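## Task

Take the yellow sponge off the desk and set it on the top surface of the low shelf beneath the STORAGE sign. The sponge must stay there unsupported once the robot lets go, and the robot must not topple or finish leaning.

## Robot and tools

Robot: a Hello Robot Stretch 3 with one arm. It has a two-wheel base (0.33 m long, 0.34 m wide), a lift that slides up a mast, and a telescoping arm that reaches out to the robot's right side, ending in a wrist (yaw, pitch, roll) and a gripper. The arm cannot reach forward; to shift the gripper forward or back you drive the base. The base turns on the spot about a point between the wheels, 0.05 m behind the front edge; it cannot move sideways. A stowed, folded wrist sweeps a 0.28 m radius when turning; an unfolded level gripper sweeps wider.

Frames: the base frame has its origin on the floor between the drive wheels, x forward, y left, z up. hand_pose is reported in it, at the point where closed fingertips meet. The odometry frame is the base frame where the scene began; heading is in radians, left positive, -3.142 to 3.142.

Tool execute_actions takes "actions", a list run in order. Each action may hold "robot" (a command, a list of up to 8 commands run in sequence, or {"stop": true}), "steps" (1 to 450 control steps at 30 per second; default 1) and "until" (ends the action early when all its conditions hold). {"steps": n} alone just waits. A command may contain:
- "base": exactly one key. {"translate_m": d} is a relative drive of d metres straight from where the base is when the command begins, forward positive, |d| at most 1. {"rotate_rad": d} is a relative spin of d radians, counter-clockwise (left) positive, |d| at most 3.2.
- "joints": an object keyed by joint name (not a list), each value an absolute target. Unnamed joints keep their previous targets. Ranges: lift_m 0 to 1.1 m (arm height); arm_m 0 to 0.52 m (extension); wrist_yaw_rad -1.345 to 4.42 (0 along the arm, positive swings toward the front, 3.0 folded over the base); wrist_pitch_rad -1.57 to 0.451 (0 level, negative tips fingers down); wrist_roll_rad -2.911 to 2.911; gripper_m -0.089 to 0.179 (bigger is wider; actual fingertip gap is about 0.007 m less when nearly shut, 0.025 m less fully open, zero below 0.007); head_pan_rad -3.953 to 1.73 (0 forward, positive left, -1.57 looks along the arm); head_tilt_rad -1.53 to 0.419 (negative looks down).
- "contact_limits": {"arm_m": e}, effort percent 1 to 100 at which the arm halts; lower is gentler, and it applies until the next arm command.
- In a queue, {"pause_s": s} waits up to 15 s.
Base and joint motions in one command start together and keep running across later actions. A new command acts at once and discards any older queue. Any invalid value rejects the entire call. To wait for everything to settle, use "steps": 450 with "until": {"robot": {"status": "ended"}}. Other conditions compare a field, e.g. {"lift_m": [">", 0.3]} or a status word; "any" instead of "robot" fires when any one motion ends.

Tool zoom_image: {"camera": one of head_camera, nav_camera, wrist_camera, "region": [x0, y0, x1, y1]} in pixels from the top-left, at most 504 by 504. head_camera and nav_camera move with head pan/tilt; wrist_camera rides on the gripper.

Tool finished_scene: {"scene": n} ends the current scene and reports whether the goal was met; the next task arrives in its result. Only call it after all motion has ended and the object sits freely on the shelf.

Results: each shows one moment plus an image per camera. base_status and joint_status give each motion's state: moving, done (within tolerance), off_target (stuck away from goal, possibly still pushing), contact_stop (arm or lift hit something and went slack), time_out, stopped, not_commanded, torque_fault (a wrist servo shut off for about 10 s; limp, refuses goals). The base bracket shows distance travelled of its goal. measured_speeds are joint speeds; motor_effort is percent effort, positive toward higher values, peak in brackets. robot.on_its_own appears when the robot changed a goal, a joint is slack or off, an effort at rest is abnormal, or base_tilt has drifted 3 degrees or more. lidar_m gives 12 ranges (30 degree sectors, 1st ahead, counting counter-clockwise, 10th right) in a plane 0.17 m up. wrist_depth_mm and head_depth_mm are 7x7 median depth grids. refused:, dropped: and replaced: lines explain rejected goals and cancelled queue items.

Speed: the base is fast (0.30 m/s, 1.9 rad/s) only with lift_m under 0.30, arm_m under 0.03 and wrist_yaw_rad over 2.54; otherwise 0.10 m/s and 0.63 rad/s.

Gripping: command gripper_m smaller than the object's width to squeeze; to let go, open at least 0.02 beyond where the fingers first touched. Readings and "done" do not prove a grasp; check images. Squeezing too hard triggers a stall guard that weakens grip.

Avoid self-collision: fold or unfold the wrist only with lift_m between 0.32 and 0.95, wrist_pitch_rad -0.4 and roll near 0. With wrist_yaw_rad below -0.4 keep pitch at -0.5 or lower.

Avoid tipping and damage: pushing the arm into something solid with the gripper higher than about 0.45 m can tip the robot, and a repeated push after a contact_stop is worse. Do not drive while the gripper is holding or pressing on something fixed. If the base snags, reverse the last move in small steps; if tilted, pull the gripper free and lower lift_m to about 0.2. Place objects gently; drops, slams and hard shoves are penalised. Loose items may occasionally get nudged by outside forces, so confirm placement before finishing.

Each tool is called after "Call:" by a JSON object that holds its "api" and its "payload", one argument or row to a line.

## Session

Call:
{"api": "execute_actions", "payload": {
  "actions": [
    {"robot":{"joints":{"head_tilt_rad":-0.3}},"steps":90,"until":{"robot":{"status":"ended"}}}
  ]
}}

Call:
{"api": "execute_actions", "payload": {
  "actions": [
    {"robot":{"joints":{"head_pan_rad":-2}},"steps":90,"until":{"robot":{"status":"ended"}}}
  ]
}}

Call:
{"api": "execute_actions", "payload": {
  "actions": [
    {"robot":{"joints":{"head_pan_rad":-3.9}},"steps":90,"until":{"robot":{"status":"ended"}}}
  ]
}}

Scene clock: 0.73 s.
robot.base_odometry: x=+0.000 y=+0.000 heading=+0.000 (m, m, rad; robot's odometry frame)
robot.turned_by_wheels: +0.000 (rad since the last result)
robot.turned_by_imu: +0.000 (rad since the last result)
robot.base_tilt: forward=+1.9 right=+0.2 (deg)
robot.lidar_m: 0.84 0.66 1.00 0.93 1.58 1.04 0.71 0.66 0.68 0.87 1.58 1.61
robot.head_depth_mm: 1478 1597 1705 1765 1809 1858 1639 / 1354 1434 1534 1659 1823 1933 1634 / 1234 1309 1400 1508 1614 1758 1605 / 1139 1203 1279 1369 1466 1572 1540 / 1058 1116 1173 1250 1329 1354 1026 / 983 1039 1089 1157 1225 1072 909 / 928 970 1017 1068 1129 1060 838
robot.base_status: not_commanded
robot.joint_positions: lift_m=+0.497 arm_m=-0.002 wrist_yaw_rad=+2.996 wrist_pitch_rad=-0.503 wrist_roll_rad=+0.007 gripper_m=+0.037 head_pan_rad=+0.013 head_tilt_rad=-0.296
robot.joint_goals: lift_m=+0.497 arm_m=-0.002 wrist_yaw_rad=+2.996 wrist_pitch_rad=-0.503 wrist_roll_rad=+0.007 gripper_m=+0.037 head_pan_rad=+0.013 head_tilt_rad=-0.300
robot.joint_status: lift_m=not_commanded arm_m=not_commanded wrist_yaw_rad=not_commanded wrist_pitch_rad=not_commanded wrist_roll_rad=not_commanded gripper_m=not_commanded head_pan_rad=not_commanded head_tilt_rad=done
robot.measured_speeds: translate_m=+0.000 rotate_rad=+0.000 lift_m=+0.000 arm_m=+0.000 wrist_yaw_rad=+0.000 wrist_pitch_rad=+0.000 wrist_roll_rad=+0.000 head_pan_rad=+0.000 head_tilt_rad=+0.000
robot: refusals=0 queue=done queue_left=0
robot.motor_effort: left_wheel=+0(0) right_wheel=+1(2) lift_m=+27(27) arm_m=+1(1) wrist_yaw_rad=+0(0) wrist_pitch_rad=+8(8) wrist_roll_rad=+1(1) gripper_m=+0(0) head_pan_rad=+0(0) head_tilt_rad=-3(30) (%)
robot.hand_pose: x=+0.0096 y=+0.0678 z=+0.4909 quat_wxyz=(+0.226, +0.698, +0.125, +0.668) (m; robot's base frame)
robot.wrist_depth_mm: - - - - - 938 785 / - - - - 899 739 636 / - - - - - - 689 / - - - - 957 848 756 / - - 949 916 869 784 700 / 892 878 - 757 - 713 657 / 756 731 687 660 625 609 585
pictures: head_camera (sideways: a quarter turn clockwise sets it upright), nav_camera (sideways: a quarter turn counterclockwise sets it upright), wrist_camera
camera_calibration (this result's frames):
head_camera: T_world_to_cam=[[-0.223316, -0.0759669, -0.971781, 1.2836], [0.0448426, 0.995102, -0.0880949, 0.110864], [0.973714, -0.0632502, -0.218816, 0.239148], [0, 0, 0, 1]] pos_world=[0.048817, 0.00231696, 1.30948]
nav_camera: T_world_to_cam=[[0.3497, -0.0169349, 0.936709, -1.17932], [-0.0118244, -0.999837, -0.0136618, 0.0643684], [0.936787, -0.00629852, -0.349843, 0.405936], [0, 0, 0, 1]] pos_world=[0.0328933, 0.0469431, 1.24757]
wrist_camera: T_world_to_cam=[[0.97833, -0.159154, -0.132443, 0.0772053], [-0.199192, -0.548879, -0.811822, 0.481782], [0.0565097, 0.820611, -0.568687, 0.386517], [0, 0, 0, 1]] pos_world=[-0.00140679, -0.0404523, 0.621153]
Images, in order (width x height): head_camera 896x504, nav_camera 672x504, wrist_camera 644x364.

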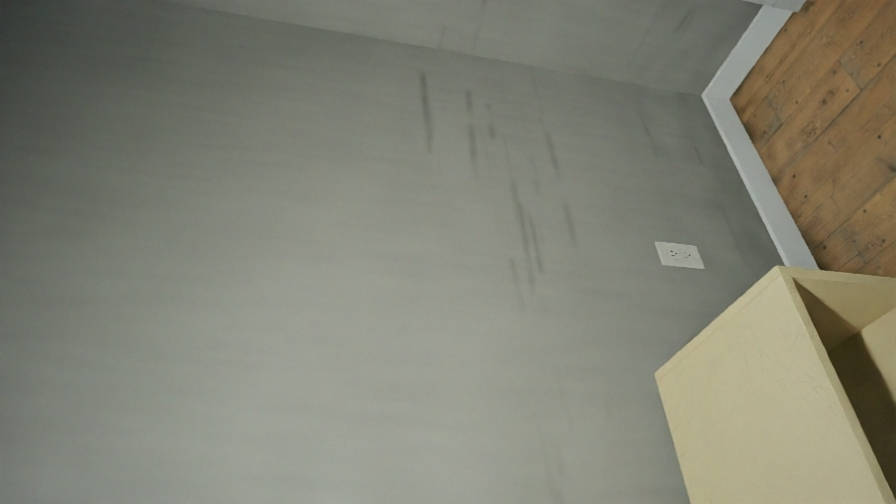

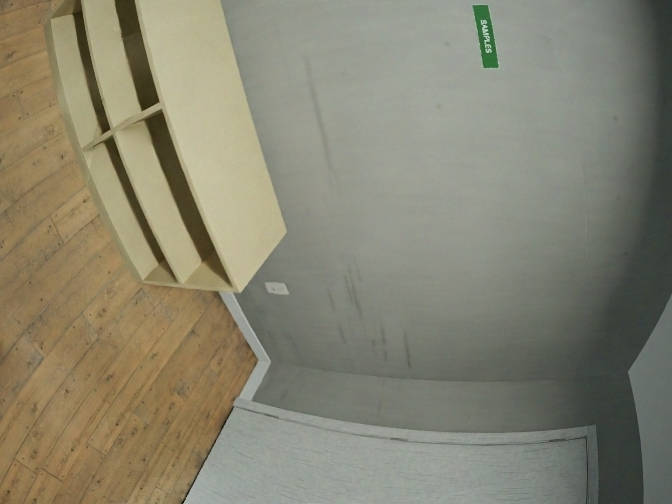

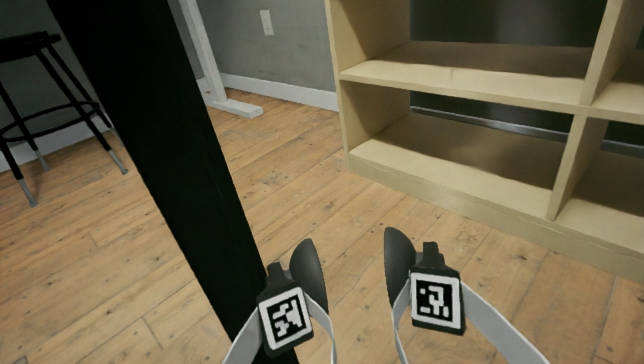

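Scene clock: 2.17 s.
robot.base_odometry: x=+0.000 y=+0.000 heading=+0.000 (m, m, rad; robot's odometry frame)
robot.turned_by_wheels: +0.000 (rad since the last result)
robot.turned_by_imu: +0.000 (rad since the last result)
robot.base_tilt: forward=+2.1 right=+0.2 (deg)
robot.lidar_m: 0.84 0.66 1.00 0.93 1.59 1.04 0.71 0.66 0.68 0.87 1.57 1.61
robot.head_depth_mm: 557 572 592 614 634 656 681 / 582 603 623 647 671 692 721 / 614 636 658 680 710 737 766 / 648 671 696 723 753 785 821 / 683 712 739 769 804 841 880 / 728 756 787 828 861 901 952 / 1828 1913 2015 2112 2186 1808 1426
robot.base_status: not_commanded
robot.joint_positions: lift_m=+0.497 arm_m=-0.002 wrist_yaw_rad=+2.996 wrist_pitch_rad=-0.503 wrist_roll_rad=+0.007 gripper_m=+0.037 head_pan_rad=-1.993 head_tilt_rad=-0.296
robot.joint_goals: lift_m=+0.497 arm_m=-0.002 wrist_yaw_rad=+2.996 wrist_pitch_rad=-0.503 wrist_roll_rad=+0.007 gripper_m=+0.037 head_pan_rad=-2.000 head_tilt_rad=-0.300
robot.joint_status: lift_m=not_commanded arm_m=not_commanded wrist_yaw_rad=not_commanded wrist_pitch_rad=not_commanded wrist_roll_rad=not_commanded gripper_m=not_commanded head_pan_rad=done head_tilt_rad=done
robot.measured_speeds: translate_m=+0.000 rotate_rad=+0.000 lift_m=+0.000 arm_m=+0.000 wrist_yaw_rad=+0.000 wrist_pitch_rad=+0.000 wrist_roll_rad=+0.000 head_pan_rad=+0.000 head_tilt_rad=+0.000
robot: refusals=0 queue=done queue_left=0
robot.motor_effort: left_wheel=+0(0) right_wheel=+1(2) lift_m=+27(27) arm_m=+1(1) wrist_yaw_rad=+1(0) wrist_pitch_rad=+8(8) wrist_roll_rad=+1(0) gripper_m=-1(0) head_pan_rad=-3(48) head_tilt_rad=-2(2) (%)
robot.hand_pose: x=+0.0096 y=+0.0678 z=+0.4909 quat_wxyz=(+0.226, +0.698, +0.125, +0.668) (m; robot's base frame)
robot.wrist_depth_mm: - - - - - 932 805 / - - - - 914 753 627 / - - - - - - 697 / - - - - 955 865 764 / - - 949 931 884 778 702 / 915 867 - 765 - 705 656 / 760 731 700 649 626 611 581
pictures: head_camera (sideways: a quarter turn clockwise sets it upright), nav_camera (sideways: a quarter turn counterclockwise sets it upright), wrist_camera
camera_calibration (this result's frames):
head_camera: T_world_to_cam=[[0.0253209, 0.234845, -0.971703, 1.28199], [0.88361, -0.459858, -0.088115, 0.105773], [-0.467539, -0.856375, -0.219155, 0.248381], [0, 0, 0, 1]] pos_world=[-0.00979558, -0.0397198, 1.30946]
nav_camera: T_world_to_cam=[[-0.162814, -0.310317, 0.936587, -1.17603], [-0.901799, 0.43194, -0.0136532, 0.069786], [-0.400313, -0.846836, -0.35017, 0.414517], [0, 0, 0, 1]] pos_world=[0.0373944, -0.0440585, 1.24756]
wrist_camera: T_world_to_cam=[[0.97833, -0.159154, -0.132443, 0.0772053], [-0.199193, -0.548879, -0.811822, 0.481782], [0.0565097, 0.820611, -0.568687, 0.386517], [0, 0, 0, 1]] pos_world=[-0.00140678, -0.0404523, 0.621153]
Images, in order (width x height): head_camera 896x504, nav_camera 672x504, wrist_camera 644x364.

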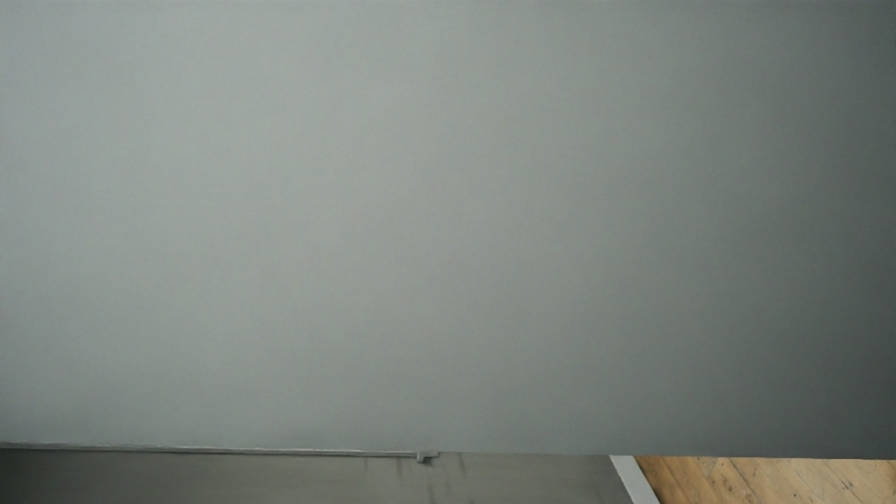

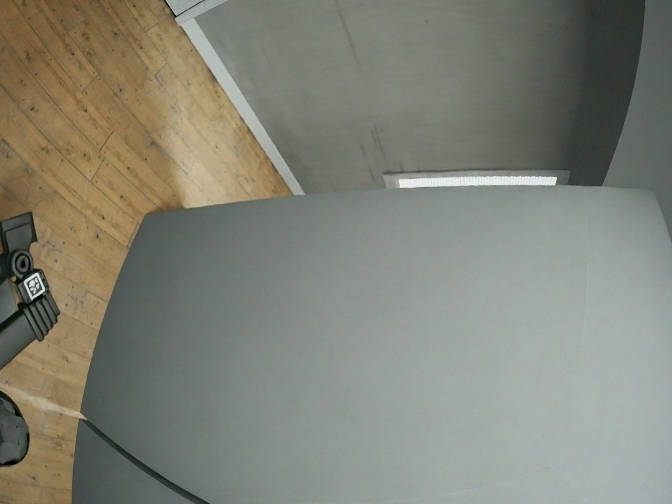

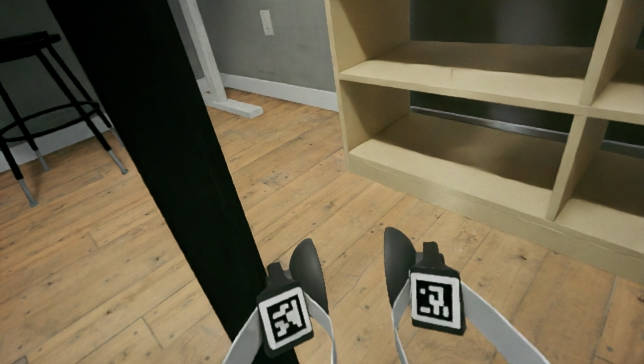

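Scene clock: 3.57 s.
robot.base_odometry: x=+0.000 y=+0.000 heading=+0.000 (m, m, rad; robot's odometry frame)
robot.turned_by_wheels: +0.000 (rad since the last result)
robot.turned_by_imu: +0.000 (rad since the last result)
robot.base_tilt: forward=+2.1 right=+0.2 (deg)
robot.lidar_m: 0.84 0.66 1.01 0.93 1.58 1.04 0.71 0.66 0.67 0.87 1.58 1.61
robot.head_depth_mm: - - - - - - - / - - - - - - - / 1918 1990 2091 2064 2232 - - / 1951 2031 2124 1978 2334 2000 1584 / 1967 2063 2155 1871 2350 1984 1571 / 1568 1658 1769 1835 2060 1939 1556 / 1234 1293 1362 1445 1524 1608 1520
robot.base_status: not_commanded
robot.joint_positions: lift_m=+0.497 arm_m=-0.002 wrist_yaw_rad=+2.996 wrist_pitch_rad=-0.503 wrist_roll_rad=+0.007 gripper_m=+0.037 head_pan_rad=-3.893 head_tilt_rad=-0.296
robot.joint_goals: lift_m=+0.497 arm_m=-0.002 wrist_yaw_rad=+2.996 wrist_pitch_rad=-0.503 wrist_roll_rad=+0.007 gripper_m=+0.037 head_pan_rad=-3.900 head_tilt_rad=-0.300
robot.joint_status: lift_m=not_commanded arm_m=not_commanded wrist_yaw_rad=not_commanded wrist_pitch_rad=not_commanded wrist_roll_rad=not_commanded gripper_m=not_commanded head_pan_rad=done head_tilt_rad=done
robot.measured_speeds: translate_m=+0.000 rotate_rad=+0.000 lift_m=+0.000 arm_m=+0.000 wrist_yaw_rad=+0.000 wrist_pitch_rad=+0.000 wrist_roll_rad=+0.000 head_pan_rad=+0.000 head_tilt_rad=+0.000
robot: refusals=0 queue=done queue_left=0
robot.motor_effort: left_wheel=+0(0) right_wheel=+1(2) lift_m=+27(27) arm_m=+1(1) wrist_yaw_rad=+0(0) wrist_pitch_rad=+8(8) wrist_roll_rad=+1(1) gripper_m=+0(0) head_pan_rad=-4(48) head_tilt_rad=-2(3) (%)
robot.hand_pose: x=+0.0096 y=+0.0678 z=+0.4909 quat_wxyz=(+0.226, +0.698, +0.125, +0.668) (m; robot's base frame)
robot.wrist_depth_mm: - - - - - 953 792 / - - - - 934 735 642 / - - - - - - 697 / - - - - 980 853 750 / - - 964 922 885 796 692 / 917 850 - 740 - 710 654 / 755 737 703 655 621 600 589
pictures: head_camera (sideways: a quarter turn clockwise sets it upright), nav_camera (sideways: a quarter turn counterclockwise sets it upright), wrist_camera
camera_calibration (this result's frames):
head_camera: T_world_to_cam=[[0.214085, -0.0999195, -0.971691, 1.28082], [-0.720824, -0.687494, -0.088118, 0.115564], [-0.659227, 0.719283, -0.219207, 0.249617], [0, 0, 0, 1]] pos_world=[-0.0263482, 0.0278834, 1.30946]
nav_camera: T_world_to_cam=[[-0.241053, 0.254428, 0.936568, -1.17553], [0.700289, 0.713729, -0.0136518, 0.0600116], [-0.671929, 0.652578, -0.350219, 0.416239], [0, 0, 0, 1]] pos_world=[-0.0457077, -0.0153721, 1.24756]
wrist_camera: T_world_to_cam=[[0.97833, -0.159154, -0.132443, 0.0772053], [-0.199193, -0.548879, -0.811821, 0.481782], [0.0565098, 0.820611, -0.568687, 0.386517], [0, 0, 0, 1]] pos_world=[-0.00140676, -0.0404523, 0.621153]
Images, in order (width x height): head_camera 896x504, nav_camera 672x504, wrist_camera 644x364.

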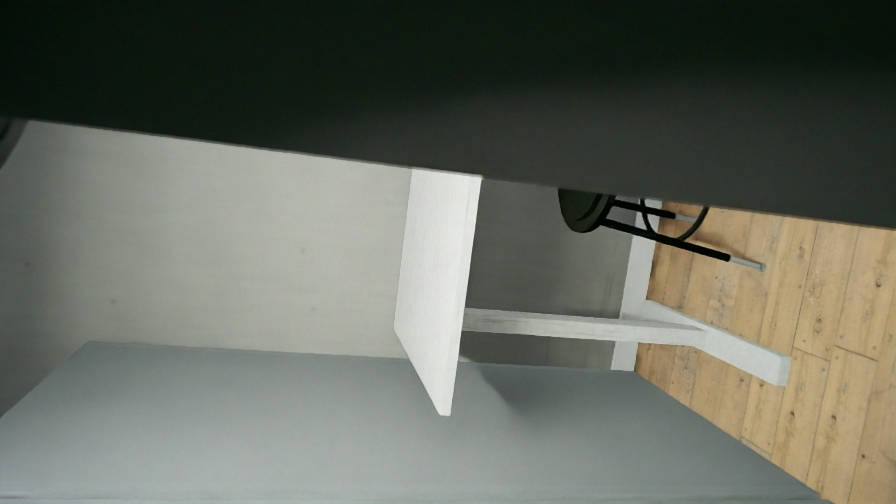

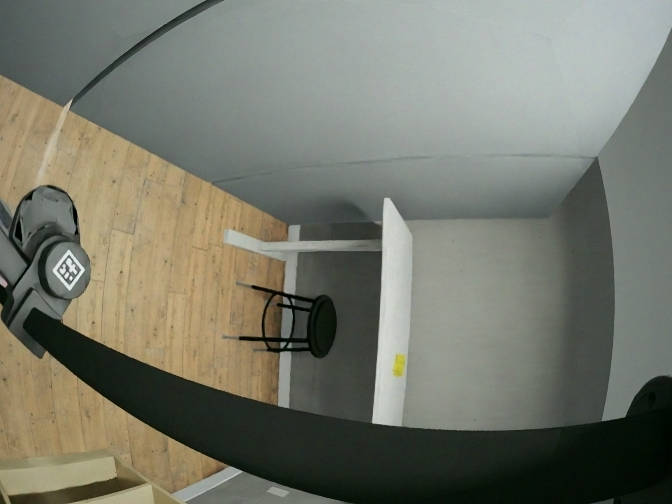

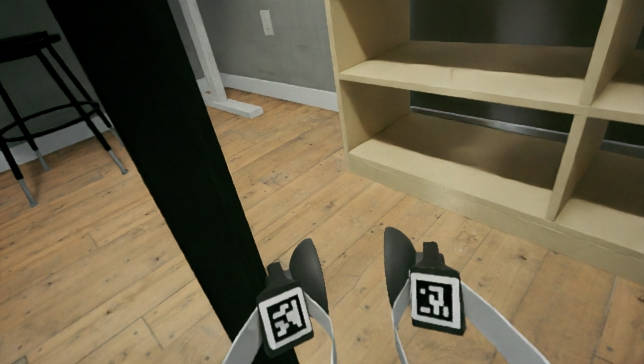

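Same layout. Approach the desk.

Call:
{"api": "execute_actions", "payload": {
  "actions": [
    {"robot":[{"base":{"rotate_rad":2.25},"joints":{"lift_m":0.28,"head_pan_rad":-0.4,"head_tilt_rad":-0.4}},{"base":{"translate_m":0.9}}],"steps":450,"until":{"robot":{"status":"ended"}}}
  ]
}}

Scene clock: 13.57 s.
robot.base_odometry: x=-0.565 y=+0.700 heading=+2.250 (m, m, rad; robot's odometry frame)
robot.turned_by_wheels: +2.250 (rad since the last result)
robot.turned_by_imu: +2.221 (rad since the last result)
robot.base_tilt: forward=+2.0 right=+0.2 (deg)
robot.lidar_m: 0.69 0.83 0.63 0.61 0.65 0.92 2.47 1.09 0.76 1.12 1.18 0.63
robot.head_depth_mm: 1315 1421 1497 1186 777 1504 1512 / 1250 1355 1464 1147 741 1796 1426 / 1191 1291 1395 1103 692 1762 1459 / 1149 1229 1319 1069 675 1689 1439 / 1096 1179 1261 1032 663 1556 1355 / 1057 1125 1197 1000 649 942 852 / 1018 1076 1150 967 638 896 819
robot.base_status: done (translate_m +0.9000 of +0.9000)
robot.joint_positions: lift_m=+0.281 arm_m=-0.002 wrist_yaw_rad=+2.996 wrist_pitch_rad=-0.504 wrist_roll_rad=+0.007 gripper_m=+0.037 head_pan_rad=-0.407 head_tilt_rad=-0.396
robot.joint_goals: lift_m=+0.280 arm_m=-0.002 wrist_yaw_rad=+2.996 wrist_pitch_rad=-0.504 wrist_roll_rad=+0.007 gripper_m=+0.037 head_pan_rad=-0.400 head_tilt_rad=-0.400
robot.joint_status: lift_m=done arm_m=not_commanded wrist_yaw_rad=not_commanded wrist_pitch_rad=not_commanded wrist_roll_rad=not_commanded gripper_m=not_commanded head_pan_rad=done head_tilt_rad=done
robot.measured_speeds: translate_m=+0.000 rotate_rad=+0.000 lift_m=+0.000 arm_m=+0.000 wrist_yaw_rad=+0.000 wrist_pitch_rad=+0.000 wrist_roll_rad=+0.000 head_pan_rad=+0.000 head_tilt_rad=+0.000
robot: refusals=0 queue=done queue_left=0
robot.motor_effort: left_wheel=-3(9) right_wheel=+4(9) lift_m=+14(27) arm_m=+0(0) wrist_yaw_rad=+0(0) wrist_pitch_rad=+8(8) wrist_roll_rad=+1(1) gripper_m=+0(1) head_pan_rad=+4(49) head_tilt_rad=-3(17) (%)
robot.hand_pose: x=+0.0096 y=+0.0677 z=+0.2746 quat_wxyz=(+0.226, +0.698, +0.125, +0.668) (m; robot's base frame)
robot.wrist_depth_mm: 557 - 587 605 632 652 671 / 583 - 627 665 682 707 740 / 648 664 691 700 757 765 739 / 708 728 738 733 674 638 579 / 724 674 629 600 565 527 505 / 591 561 - - - 459 434 / 497 495 - - 402 399 380
pictures: head_camera (sideways: a quarter turn clockwise sets it upright), nav_camera (sideways: a quarter turn counterclockwise sets it upright), wrist_camera
camera_calibration (this result's frames):
head_camera: T_world_to_cam=[[-0.322963, 0.0596024, -0.944533, 1.24861], [0.438183, 0.894019, -0.0934124, 0.115375], [0.838863, -0.444047, -0.314852, 0.364963], [0, 0, 0, 1]] pos_world=[0.0465461, -0.0155073, 1.30504]
nav_camera: T_world_to_cam=[[0.396719, -0.194315, 0.897138, -1.12797], [-0.419443, -0.907714, -0.0111261, 0.0635521], [0.816506, -0.371884, -0.441611, 0.526089], [0, 0, 0, 1]] pos_world=[0.0445874, 0.0341501, 1.24498]
wrist_camera: T_world_to_cam=[[0.978327, -0.159173, -0.132441, 0.0485457], [-0.199209, -0.54899, -0.811742, 0.306089], [0.0564985, 0.820533, -0.568801, 0.263535], [0, 0, 0, 1]] pos_world=[-0.00140703, -0.0404715, 0.404794]
Images, in order (width x height): head_camera 896x504, nav_camera 672x504, wrist_camera 644x364.

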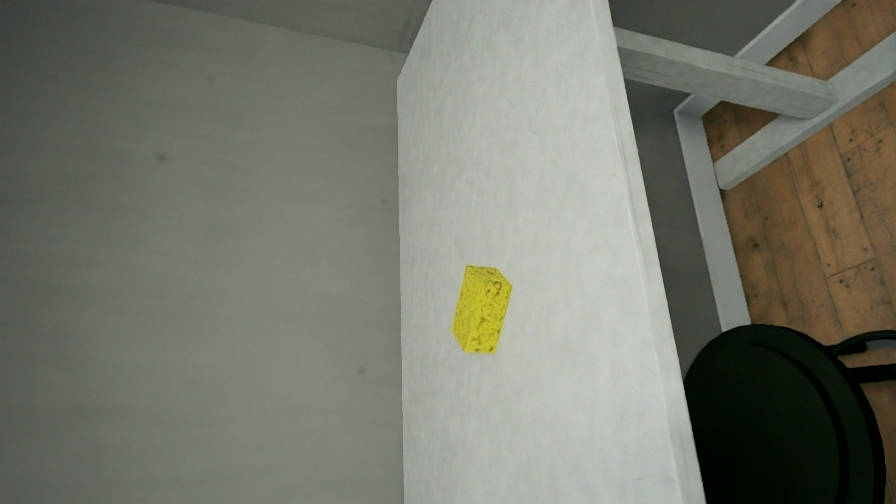

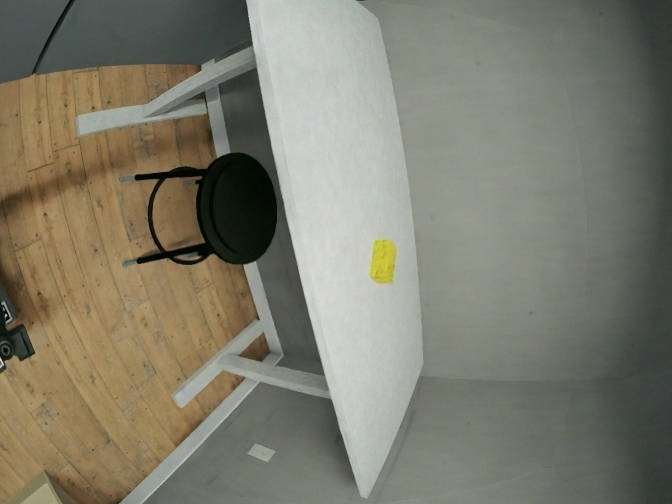

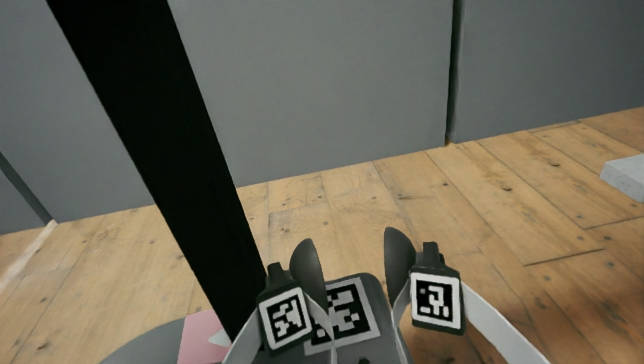

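Call:
{"api": "execute_actions", "payload": {
  "actions": [
    {"robot":[{"base":{"rotate_rad":-0.39},"joints":{"lift_m":0.9,"wrist_pitch_rad":-0.4}},{"base":{"translate_m":0.12},"joints":{"wrist_yaw_rad":0,"gripper_m":0.17}},{"joints":{"lift_m":1.08}},{"base":{"rotate_rad":1.57}},{"joints":{"arm_m":0.22}}],"steps":450,"until":{"robot":{"status":"ended"}}},
    {"steps":300,"until":{"robot":{"status":"ended"}}}
  ]
}}

Scene clock: 33.93 s.
robot.base_odometry: x=-0.599 y=+0.815 heading=-2.853 (m, m, rad; robot's odometry frame)
robot.turned_by_wheels: +1.180 (rad since the last result)
robot.turned_by_imu: +1.164 (rad since the last result)
robot.base_tilt: forward=+2.0 right=+0.1 (deg)
robot.lidar_m: 0.66 0.65 0.73 1.16 1.68 1.16 0.77 1.08 1.09 0.51 0.58 0.80
robot.head_depth_mm: 1050 1109 1153 1156 722 521 422 / 938 1033 1153 1200 707 513 1325 / 835 915 1005 1080 693 521 1034 / 753 817 885 966 676 1113 1330 / 686 738 793 861 667 1028 1157 / 630 671 718 771 817 918 1003 / 580 615 657 700 754 816 884
robot.base_status: done (rotate_rad +1.5698 of +1.5700)
robot.joint_positions: lift_m=+1.079 arm_m=+0.220 wrist_yaw_rad=+0.000 wrist_pitch_rad=-0.423 wrist_roll_rad=+0.007 gripper_m=+0.170 head_pan_rad=-0.407 head_tilt_rad=-0.396
robot.joint_goals: lift_m=+1.080 arm_m=+0.220 wrist_yaw_rad=+0.000 wrist_pitch_rad=-0.400 wrist_roll_rad=+0.007 gripper_m=+0.170 head_pan_rad=-0.400 head_tilt_rad=-0.400
robot.joint_status: lift_m=done arm_m=done wrist_yaw_rad=done wrist_pitch_rad=done wrist_roll_rad=not_commanded gripper_m=done head_pan_rad=done head_tilt_rad=done
robot.measured_speeds: translate_m=+0.000 rotate_rad=+0.000 lift_m=+0.000 arm_m=+0.000 wrist_yaw_rad=+0.000 wrist_pitch_rad=+0.000 wrist_roll_rad=+0.000 head_pan_rad=+0.000 head_tilt_rad=+0.000
robot: refusals=0 queue=done queue_left=0
robot.motor_effort: left_wheel=-3(8) right_wheel=+4(4) lift_m=+38(45) arm_m=+7(4) wrist_yaw_rad=+0(2) wrist_pitch_rad=+13(17) wrist_roll_rad=+1(1) gripper_m=-1(85) head_pan_rad=+4(4) head_tilt_rad=-3(2) (%)
robot.hand_pose: x=-0.0214 y=-0.5883 z=+1.0908 quat_wxyz=(+0.689, +0.148, -0.693, -0.149) (m; robot's base frame)
robot.wrist_depth_mm: 536 585 624 691 764 879 799 / 564 613 660 735 807 868 746 / 591 652 711 744 665 603 555 / 629 644 595 535 499 464 426 / 523 488 458 411 396 371 361 / 413 403 367 309 323 312 - / 341 - 311 295 282 269 252
pictures: head_camera (sideways: a quarter turn clockwise sets it upright), nav_camera (sideways: a quarter turn counterclockwise sets it upright), wrist_camera
camera_calibration (this result's frames):
head_camera: T_world_to_cam=[[-0.322964, 0.0595972, -0.944533, 1.24861], [0.438168, 0.894026, -0.0934124, 0.115375], [0.83887, -0.444033, -0.314852, 0.364963], [0, 0, 0, 1]] pos_world=[0.0465464, -0.0155066, 1.30504]
nav_camera: T_world_to_cam=[[0.396722, -0.194309, 0.897138, -1.12797], [-0.419428, -0.90772, -0.0111261, 0.063552], [0.816512, -0.371871, -0.441611, 0.52609], [0, 0, 0, 1]] pos_world=[0.0445869, 0.0341507, 1.24498]
wrist_camera: T_world_to_cam=[[-0.991066, 0.00472759, -0.133288, 0.137707], [0.117387, 0.505308, -0.854917, 1.27646], [0.0633096, -0.862926, -0.501349, 0.20407], [0, 0, 0, 1]] pos_world=[-0.0262838, -0.469562, 1.21194]
Images, in order (width x height): head_camera 896x504, nav_camera 672x504, wrist_camera 644x364.

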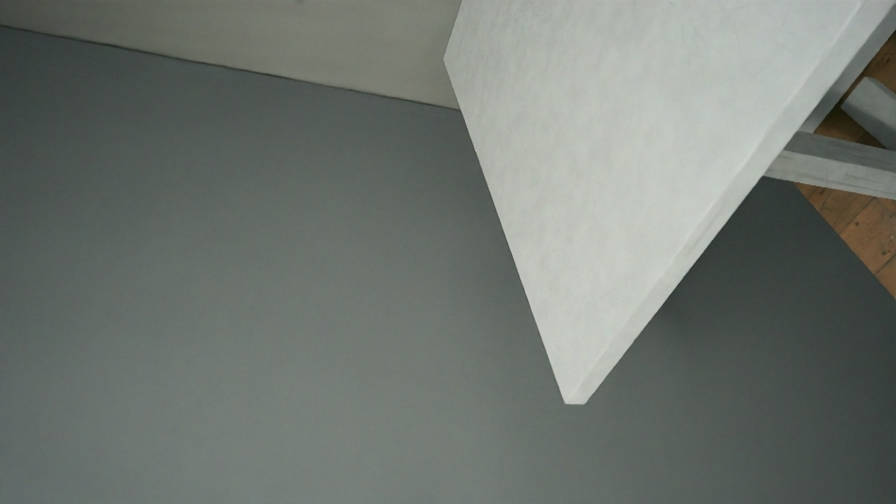

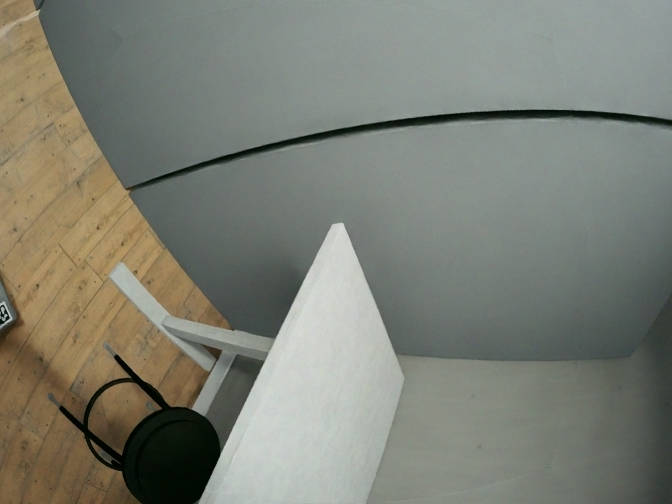

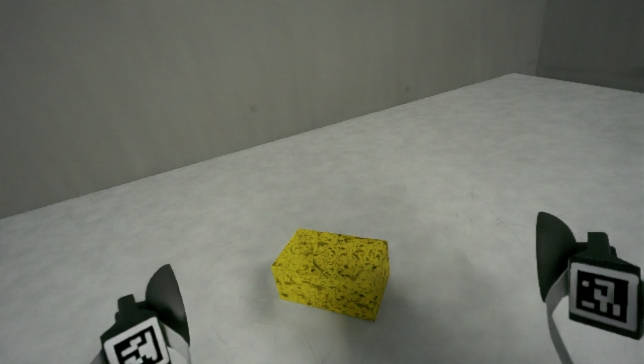

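Call:
{"api": "execute_actions", "payload": {
  "actions": [
    {"robot":[{"base":{"translate_m":0.02},"joints":{"lift_m":0.97,"arm_m":0.27}},{"joints":{"arm_m":0.335}},{"joints":{"gripper_m":0.03}},{"joints":{"lift_m":1.05}},{"joints":{"arm_m":0.0}}],"steps":450,"until":{"robot":{"status":"ended"}}}
  ]
}}

Scene clock: 45.93 s.
robot.base_odometry: x=-0.619 y=+0.810 heading=-2.853 (m, m, rad; robot's odometry frame)
robot.turned_by_wheels: +0.000 (rad since the last result)
robot.turned_by_imu: -0.002 (rad since the last result)
robot.base_tilt: forward=+2.0 right=+0.1 (deg)
robot.lidar_m: 0.64 0.63 0.71 1.12 1.70 1.17 0.78 1.09 1.10 0.51 0.57 0.77
robot.head_depth_mm: 1033 1091 1147 1147 724 521 418 / 912 1002 1115 1185 707 512 1024 / 813 886 977 1059 691 507 1329 / 731 790 858 944 678 563 1320 / 664 713 769 833 663 993 1118 / 610 651 697 751 797 884 974 / 562 597 637 680 730 791 860
robot.base_status: done (translate_m +0.0200 of +0.0200)
robot.joint_positions: lift_m=+1.049 arm_m=+0.000 wrist_yaw_rad=+0.000 wrist_pitch_rad=-0.419 wrist_roll_rad=+0.007 gripper_m=+0.030 head_pan_rad=-0.407 head_tilt_rad=-0.396
robot.joint_goals: lift_m=+1.050 arm_m=+0.000 wrist_yaw_rad=+0.000 wrist_pitch_rad=-0.400 wrist_roll_rad=+0.007 gripper_m=+0.030 head_pan_rad=-0.400 head_tilt_rad=-0.400
robot.joint_status: lift_m=done arm_m=done wrist_yaw_rad=done wrist_pitch_rad=done wrist_roll_rad=not_commanded gripper_m=done head_pan_rad=done head_tilt_rad=done
robot.measured_speeds: translate_m=+0.000 rotate_rad=+0.000 lift_m=+0.000 arm_m=+0.000 wrist_yaw_rad=+0.000 wrist_pitch_rad=+0.000 wrist_roll_rad=+0.000 head_pan_rad=+0.000 head_tilt_rad=+0.000
robot: refusals=0 queue=done queue_left=0
robot.motor_effort: left_wheel=-2(3) right_wheel=+4(8) lift_m=+38(41) arm_m=-5(5) wrist_yaw_rad=+0(0) wrist_pitch_rad=+11(13) wrist_roll_rad=+1(1) gripper_m=+0(88) head_pan_rad=+3(4) head_tilt_rad=-3(2) (%)
robot.hand_pose: x=-0.0216 y=-0.3696 z=+1.0617 quat_wxyz=(+0.689, +0.147, -0.694, -0.148) (m; robot's base frame)
robot.wrist_depth_mm: 694 744 804 913 983 - 857 / 720 773 861 929 926 794 693 / 757 797 762 607 602 545 495 / 649 588 535 484 443 412 386 / 478 435 406 383 363 332 316 / 374 350 332 307 300 286 - / 303 288 280 254 254 - -
pictures: head_camera (sideways: a quarter turn clockwise sets it upright), nav_camera (sideways: a quarter turn counterclockwise sets it upright), wrist_camera
camera_calibration (this result's frames):
head_camera: T_world_to_cam=[[-0.322964, 0.0595971, -0.944533, 1.24861], [0.438168, 0.894026, -0.0934124, 0.115375], [0.83887, -0.444033, -0.314852, 0.364963], [0, 0, 0, 1]] pos_world=[0.0465464, -0.0155066, 1.30504]
nav_camera: T_world_to_cam=[[0.396722, -0.194308, 0.897138, -1.12797], [-0.419428, -0.907721, -0.0111261, 0.063552], [0.816512, -0.37187, -0.441611, 0.526089], [0, 0, 0, 1]] pos_world=[0.0445869, 0.0341507, 1.24498]
wrist_camera: T_world_to_cam=[[-0.991063, 0.00479589, -0.133307, 0.132705], [0.117695, 0.501802, -0.856938, 1.14194], [0.0627841, -0.864969, -0.497882, 0.373775], [0, 0, 0, 1]] pos_world=[-0.0263477, -0.250357, 1.18235]
Images, in order (width x height): head_camera 896x504, nav_camera 672x504, wrist_camera 644x364.

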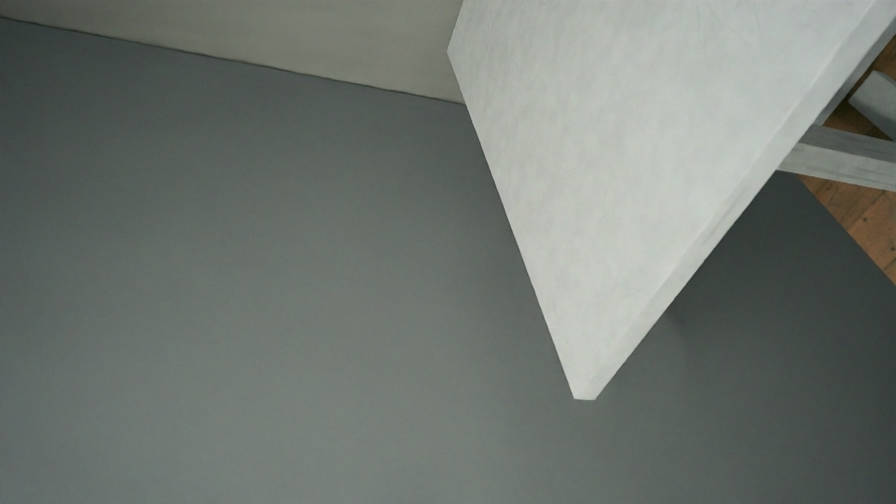

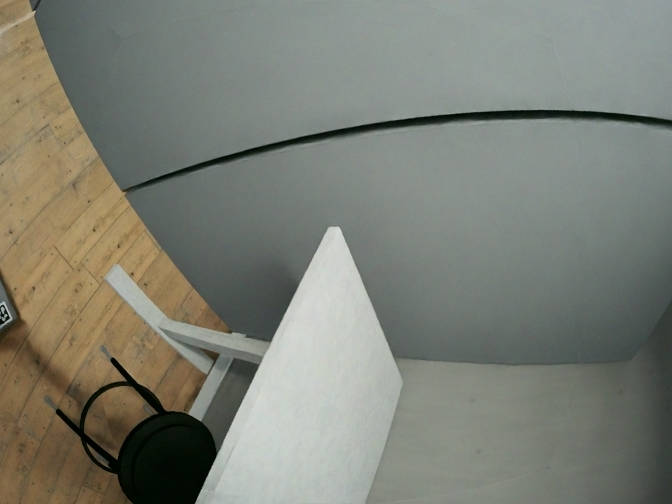

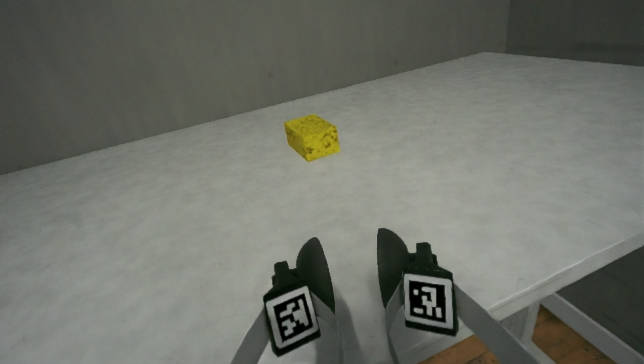

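Call:
{"api": "execute_actions", "payload": {
  "actions": [
    {"robot":[{"base":{"translate_m":0.035},"joints":{"gripper_m":0.17,"arm_m":0.38}},{"joints":{"lift_m":0.955}},{"joints":{"arm_m":0.44}}],"steps":450,"until":{"robot":{"status":"ended"}}}
  ]
}}

Scene clock: 54.40 s.
robot.base_odometry: x=-0.652 y=+0.800 heading=-2.853 (m, m, rad; robot's odometry frame)
robot.turned_by_wheels: +0.000 (rad since the last result)
robot.turned_by_imu: -0.001 (rad since the last result)
robot.base_tilt: forward=+2.0 right=+0.2 (deg)
robot.lidar_m: 0.60 0.60 0.67 1.07 1.71 1.20 0.82 1.13 1.11 0.51 0.55 0.73
robot.head_depth_mm: 979 1067 1131 1135 724 521 407 / 860 945 1052 1150 708 511 442 / 766 835 918 1013 693 504 1339 / 692 746 811 891 679 540 1242 / 627 675 728 789 666 938 1058 / 576 615 658 708 757 838 919 / 532 566 602 643 690 746 811
robot.base_status: done (translate_m +0.0350 of +0.0350)
robot.joint_positions: lift_m=+0.956 arm_m=+0.440 wrist_yaw_rad=+0.000 wrist_pitch_rad=-0.419 wrist_roll_rad=+0.007 gripper_m=+0.170 head_pan_rad=-0.407 head_tilt_rad=-0.396
robot.joint_goals: lift_m=+0.955 arm_m=+0.440 wrist_yaw_rad=+0.000 wrist_pitch_rad=-0.400 wrist_roll_rad=+0.007 gripper_m=+0.170 head_pan_rad=-0.400 head_tilt_rad=-0.400
robot.joint_status: lift_m=done arm_m=done wrist_yaw_rad=done wrist_pitch_rad=done wrist_roll_rad=not_commanded gripper_m=done head_pan_rad=done head_tilt_rad=done
robot.measured_speeds: translate_m=+0.000 rotate_rad=+0.000 lift_m=+0.000 arm_m=+0.000 wrist_yaw_rad=+0.000 wrist_pitch_rad=+0.000 wrist_roll_rad=+0.000 head_pan_rad=+0.000 head_tilt_rad=+0.000
robot: refusals=0 queue=done queue_left=0
robot.motor_effort: left_wheel=-3(4) right_wheel=+4(7) lift_m=+14(37) arm_m=+6(8) wrist_yaw_rad=+0(0) wrist_pitch_rad=+11(11) wrist_roll_rad=+1(1) gripper_m=+0(83) head_pan_rad=+4(4) head_tilt_rad=-3(2) (%)
robot.hand_pose: x=-0.0216 y=-0.8088 z=+0.9680 quat_wxyz=(+0.689, +0.147, -0.694, -0.148) (m; robot's base frame)
robot.wrist_depth_mm: 368 397 431 471 525 588 633 / 388 419 464 514 530 464 408 / 407 436 452 402 356 321 294 / 384 349 316 282 266 245 227 / 281 261 236 152 146 198 192 / 219 214 195 126 119 162 - / 181 - 164 112 118 140 134
pictures: head_camera (sideways: a quarter turn clockwise sets it upright), nav_camera (sideways: a quarter turn counterclockwise sets it upright), wrist_camera
camera_calibration (this result's frames):
head_camera: T_world_to_cam=[[-0.322964, 0.0595972, -0.944533, 1.24861], [0.438168, 0.894026, -0.0934124, 0.115375], [0.83887, -0.444033, -0.314852, 0.364964], [0, 0, 0, 1]] pos_world=[0.0465464, -0.0155066, 1.30504]
nav_camera: T_world_to_cam=[[0.396722, -0.194309, 0.897138, -1.12797], [-0.419428, -0.907721, -0.0111261, 0.063552], [0.816512, -0.371871, -0.441611, 0.52609], [0, 0, 0, 1]] pos_world=[0.0445869, 0.0341507, 1.24498]
wrist_camera: T_world_to_cam=[[-0.991063, 0.00478911, -0.133307, 0.12231], [0.117691, 0.501803, -0.856938, 1.28201], [0.0627899, -0.864969, -0.497882, -0.0528125], [0, 0, 0, 1]] pos_world=[-0.0263469, -0.689581, 1.08861]
Images, in order (width x height): head_camera 896x504, nav_camera 672x504, wrist_camera 644x364.

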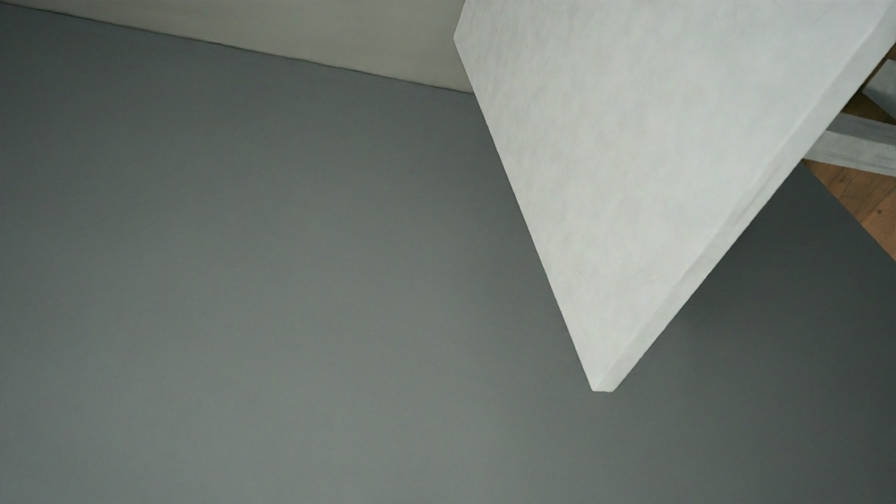

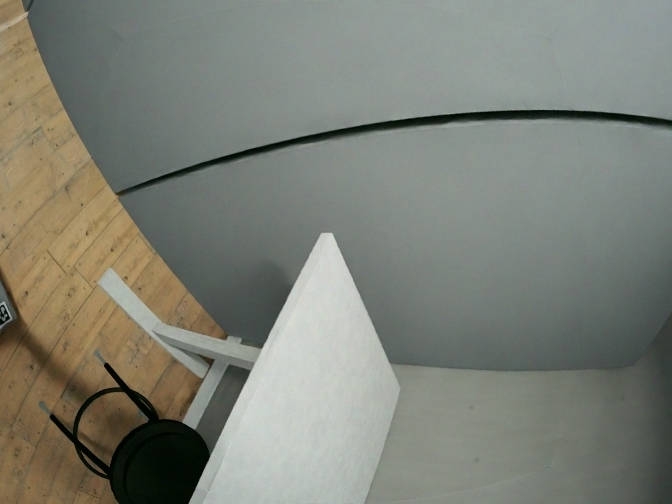

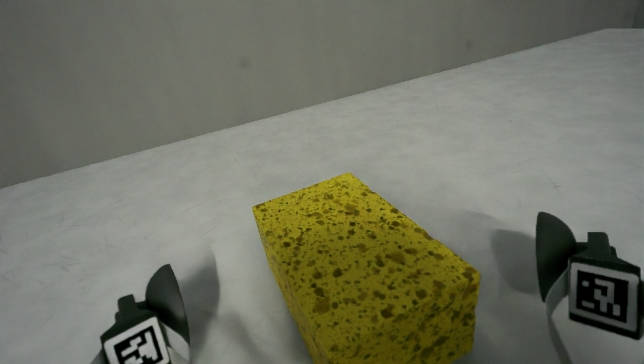

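Call:
{"api": "execute_actions", "payload": {
  "actions": [
    {"robot":[{"joints":{"gripper_m":0.0}},{"joints":{"lift_m":1.05}},{"joints":{"arm_m":0.0}},{"base":{"rotate_rad":1.98}},{"joints":{"lift_m":0.9}},{"joints":{"wrist_yaw_rad":3.0,"head_pan_rad":-1.3,"head_tilt_rad":-0.2}},{"joints":{"lift_m":0.28}},{"base":{"translate_m":1.0}}],"steps":450,"until":{"robot":{"status":"ended"}}},
    {"steps":450,"until":{"robot":{"status":"ended"}}},
    {"robot":{"base":{"translate_m":0.95}},"steps":450,"until":{"robot":{"status":"ended"}}}
  ]
}}

Scene clock: 90.47 s.
robot.base_odometry: x=+0.600 y=-0.695 heading=-0.874 (m, m, rad; robot's odometry frame)
robot.turned_by_wheels: +1.980 (rad since the last result)
robot.turned_by_imu: +1.955 (rad since the last result)
robot.base_tilt: forward=+2.0 right=+0.1 (deg)
robot.lidar_m: 0.67 0.71 1.03 1.01 0.93 1.13 2.28 0.96 0.77 2.17 0.92 0.68
robot.head_depth_mm: 2371 3431 3529 3524 3592 2530 1812 / 2411 3508 3589 3695 3710 2488 1795 / 2440 3276 3637 3733 3156 2405 1762 / 1984 2160 2369 2566 2883 2410 1731 / 1519 1609 1725 1782 1973 2067 1731 / 1217 1277 1344 1412 1502 1590 1599 / 1015 1050 1093 1152 1198 1261 1333
robot.base_status: done (translate_m +0.9500 of +0.9500)
robot.joint_positions: lift_m=+0.281 arm_m=+0.000 wrist_yaw_rad=+2.999 wrist_pitch_rad=-0.417 wrist_roll_rad=+0.007 gripper_m=+0.019 head_pan_rad=-1.293 head_tilt_rad=-0.211
robot.joint_goals: lift_m=+0.280 arm_m=+0.000 wrist_yaw_rad=+3.000 wrist_pitch_rad=-0.400 wrist_roll_rad=+0.007 gripper_m=+0.018 head_pan_rad=-1.300 head_tilt_rad=-0.200
robot.joint_status: lift_m=done arm_m=done wrist_yaw_rad=done wrist_pitch_rad=done wrist_roll_rad=not_commanded gripper_m=done head_pan_rad=done head_tilt_rad=done
robot.measured_speeds: translate_m=+0.000 rotate_rad=+0.000 lift_m=+0.000 arm_m=+0.000 wrist_yaw_rad=+0.000 wrist_pitch_rad=+0.000 wrist_roll_rad=+0.000 head_pan_rad=+0.000 head_tilt_rad=+0.000
robot: refusals=0 queue=done queue_left=0
robot.on_its_own: gripper_m is held at +0.018, not at your +0.000, by its stall guard, which is not easing now
robot.motor_effort: left_wheel=-3(6) right_wheel=+4(8) lift_m=+14(39) arm_m=-4(5) wrist_yaw_rad=+0(3) wrist_pitch_rad=+9(11) wrist_roll_rad=+1(1) gripper_m=-21(100) head_pan_rad=-3(46) head_tilt_rad=+7(29) (%)
robot.hand_pose: x=+0.0106 y=+0.0770 z=+0.2935 quat_wxyz=(+0.196, +0.703, +0.096, +0.677) (m; robot's base frame)
robot.wrist_depth_mm: 878 - 918 949 986 984 735 / 743 - - - - - 732 / - - - - - 943 767 / 975 806 932 195 788 731 681 / 732 727 - 152 151 596 563 / 658 620 - 125 122 504 471 / 542 520 - 117 130 414 412
pictures: head_camera (sideways: a quarter turn clockwise sets it upright), nav_camera (sideways: a quarter turn counterclockwise sets it upright), wrist_camera
camera_calibration (this result's frames):
head_camera: T_world_to_cam=[[-0.108979, 0.115717, -0.987286, 1.3032], [0.974142, 0.210179, -0.0828937, 0.0984331], [0.197914, -0.970791, -0.13563, 0.135601], [0, 0, 0, 1]] pos_world=[0.0192964, -0.0398512, 1.31318]
nav_camera: T_world_to_cam=[[0.0530832, -0.264434, 0.962942, -1.21177], [-0.96774, -0.25146, -0.0157059, 0.0728624], [0.246295, -0.931044, -0.269252, 0.305261], [0, 0, 0, 1]] pos_world=[0.0596521, -0.017899, 1.2502]
wrist_camera: T_world_to_cam=[[0.980418, -0.144948, -0.133306, 0.0506244], [-0.187338, -0.477834, -0.858242, 0.334815], [0.0607024, 0.866409, -0.495631, 0.241646], [0, 0, 0, 1]] pos_world=[-0.00157793, -0.0420405, 0.413868]
Images, in order (width x height): head_camera 896x504, nav_camera 672x504, wrist_camera 644x364.

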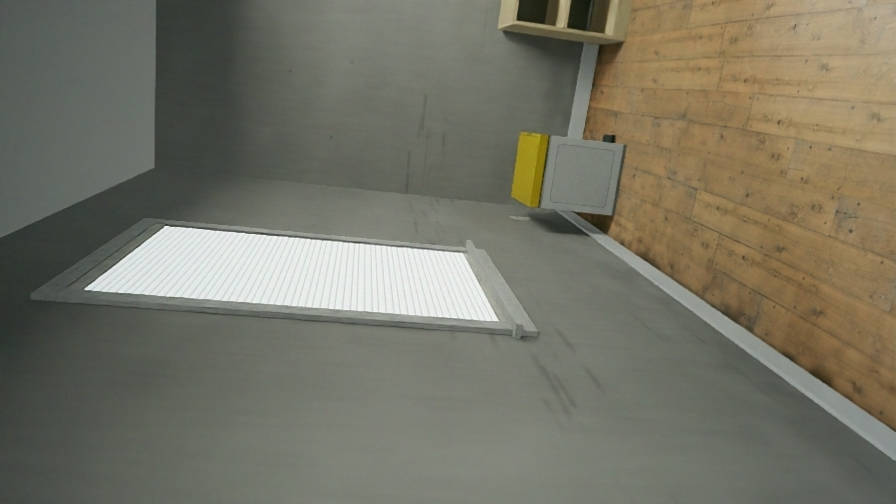

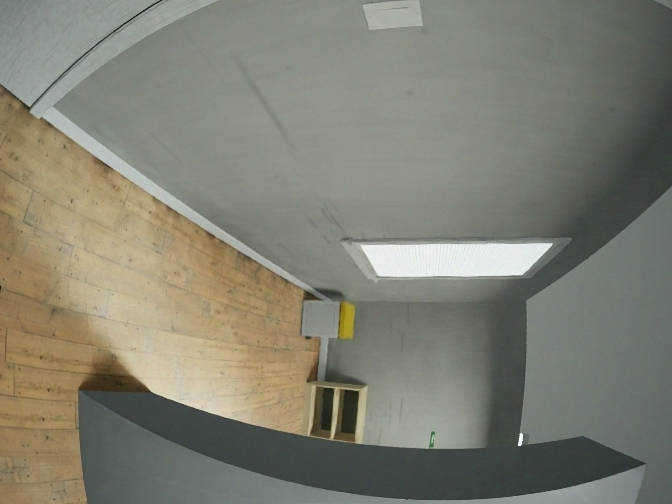

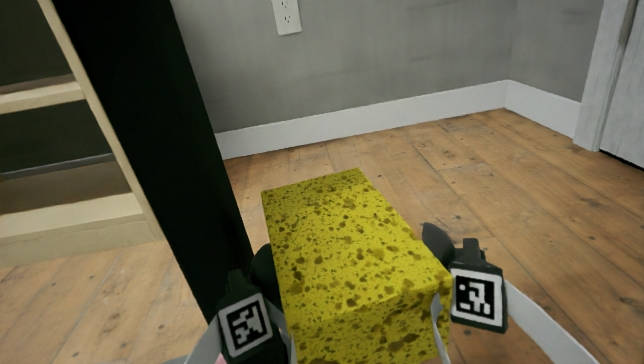

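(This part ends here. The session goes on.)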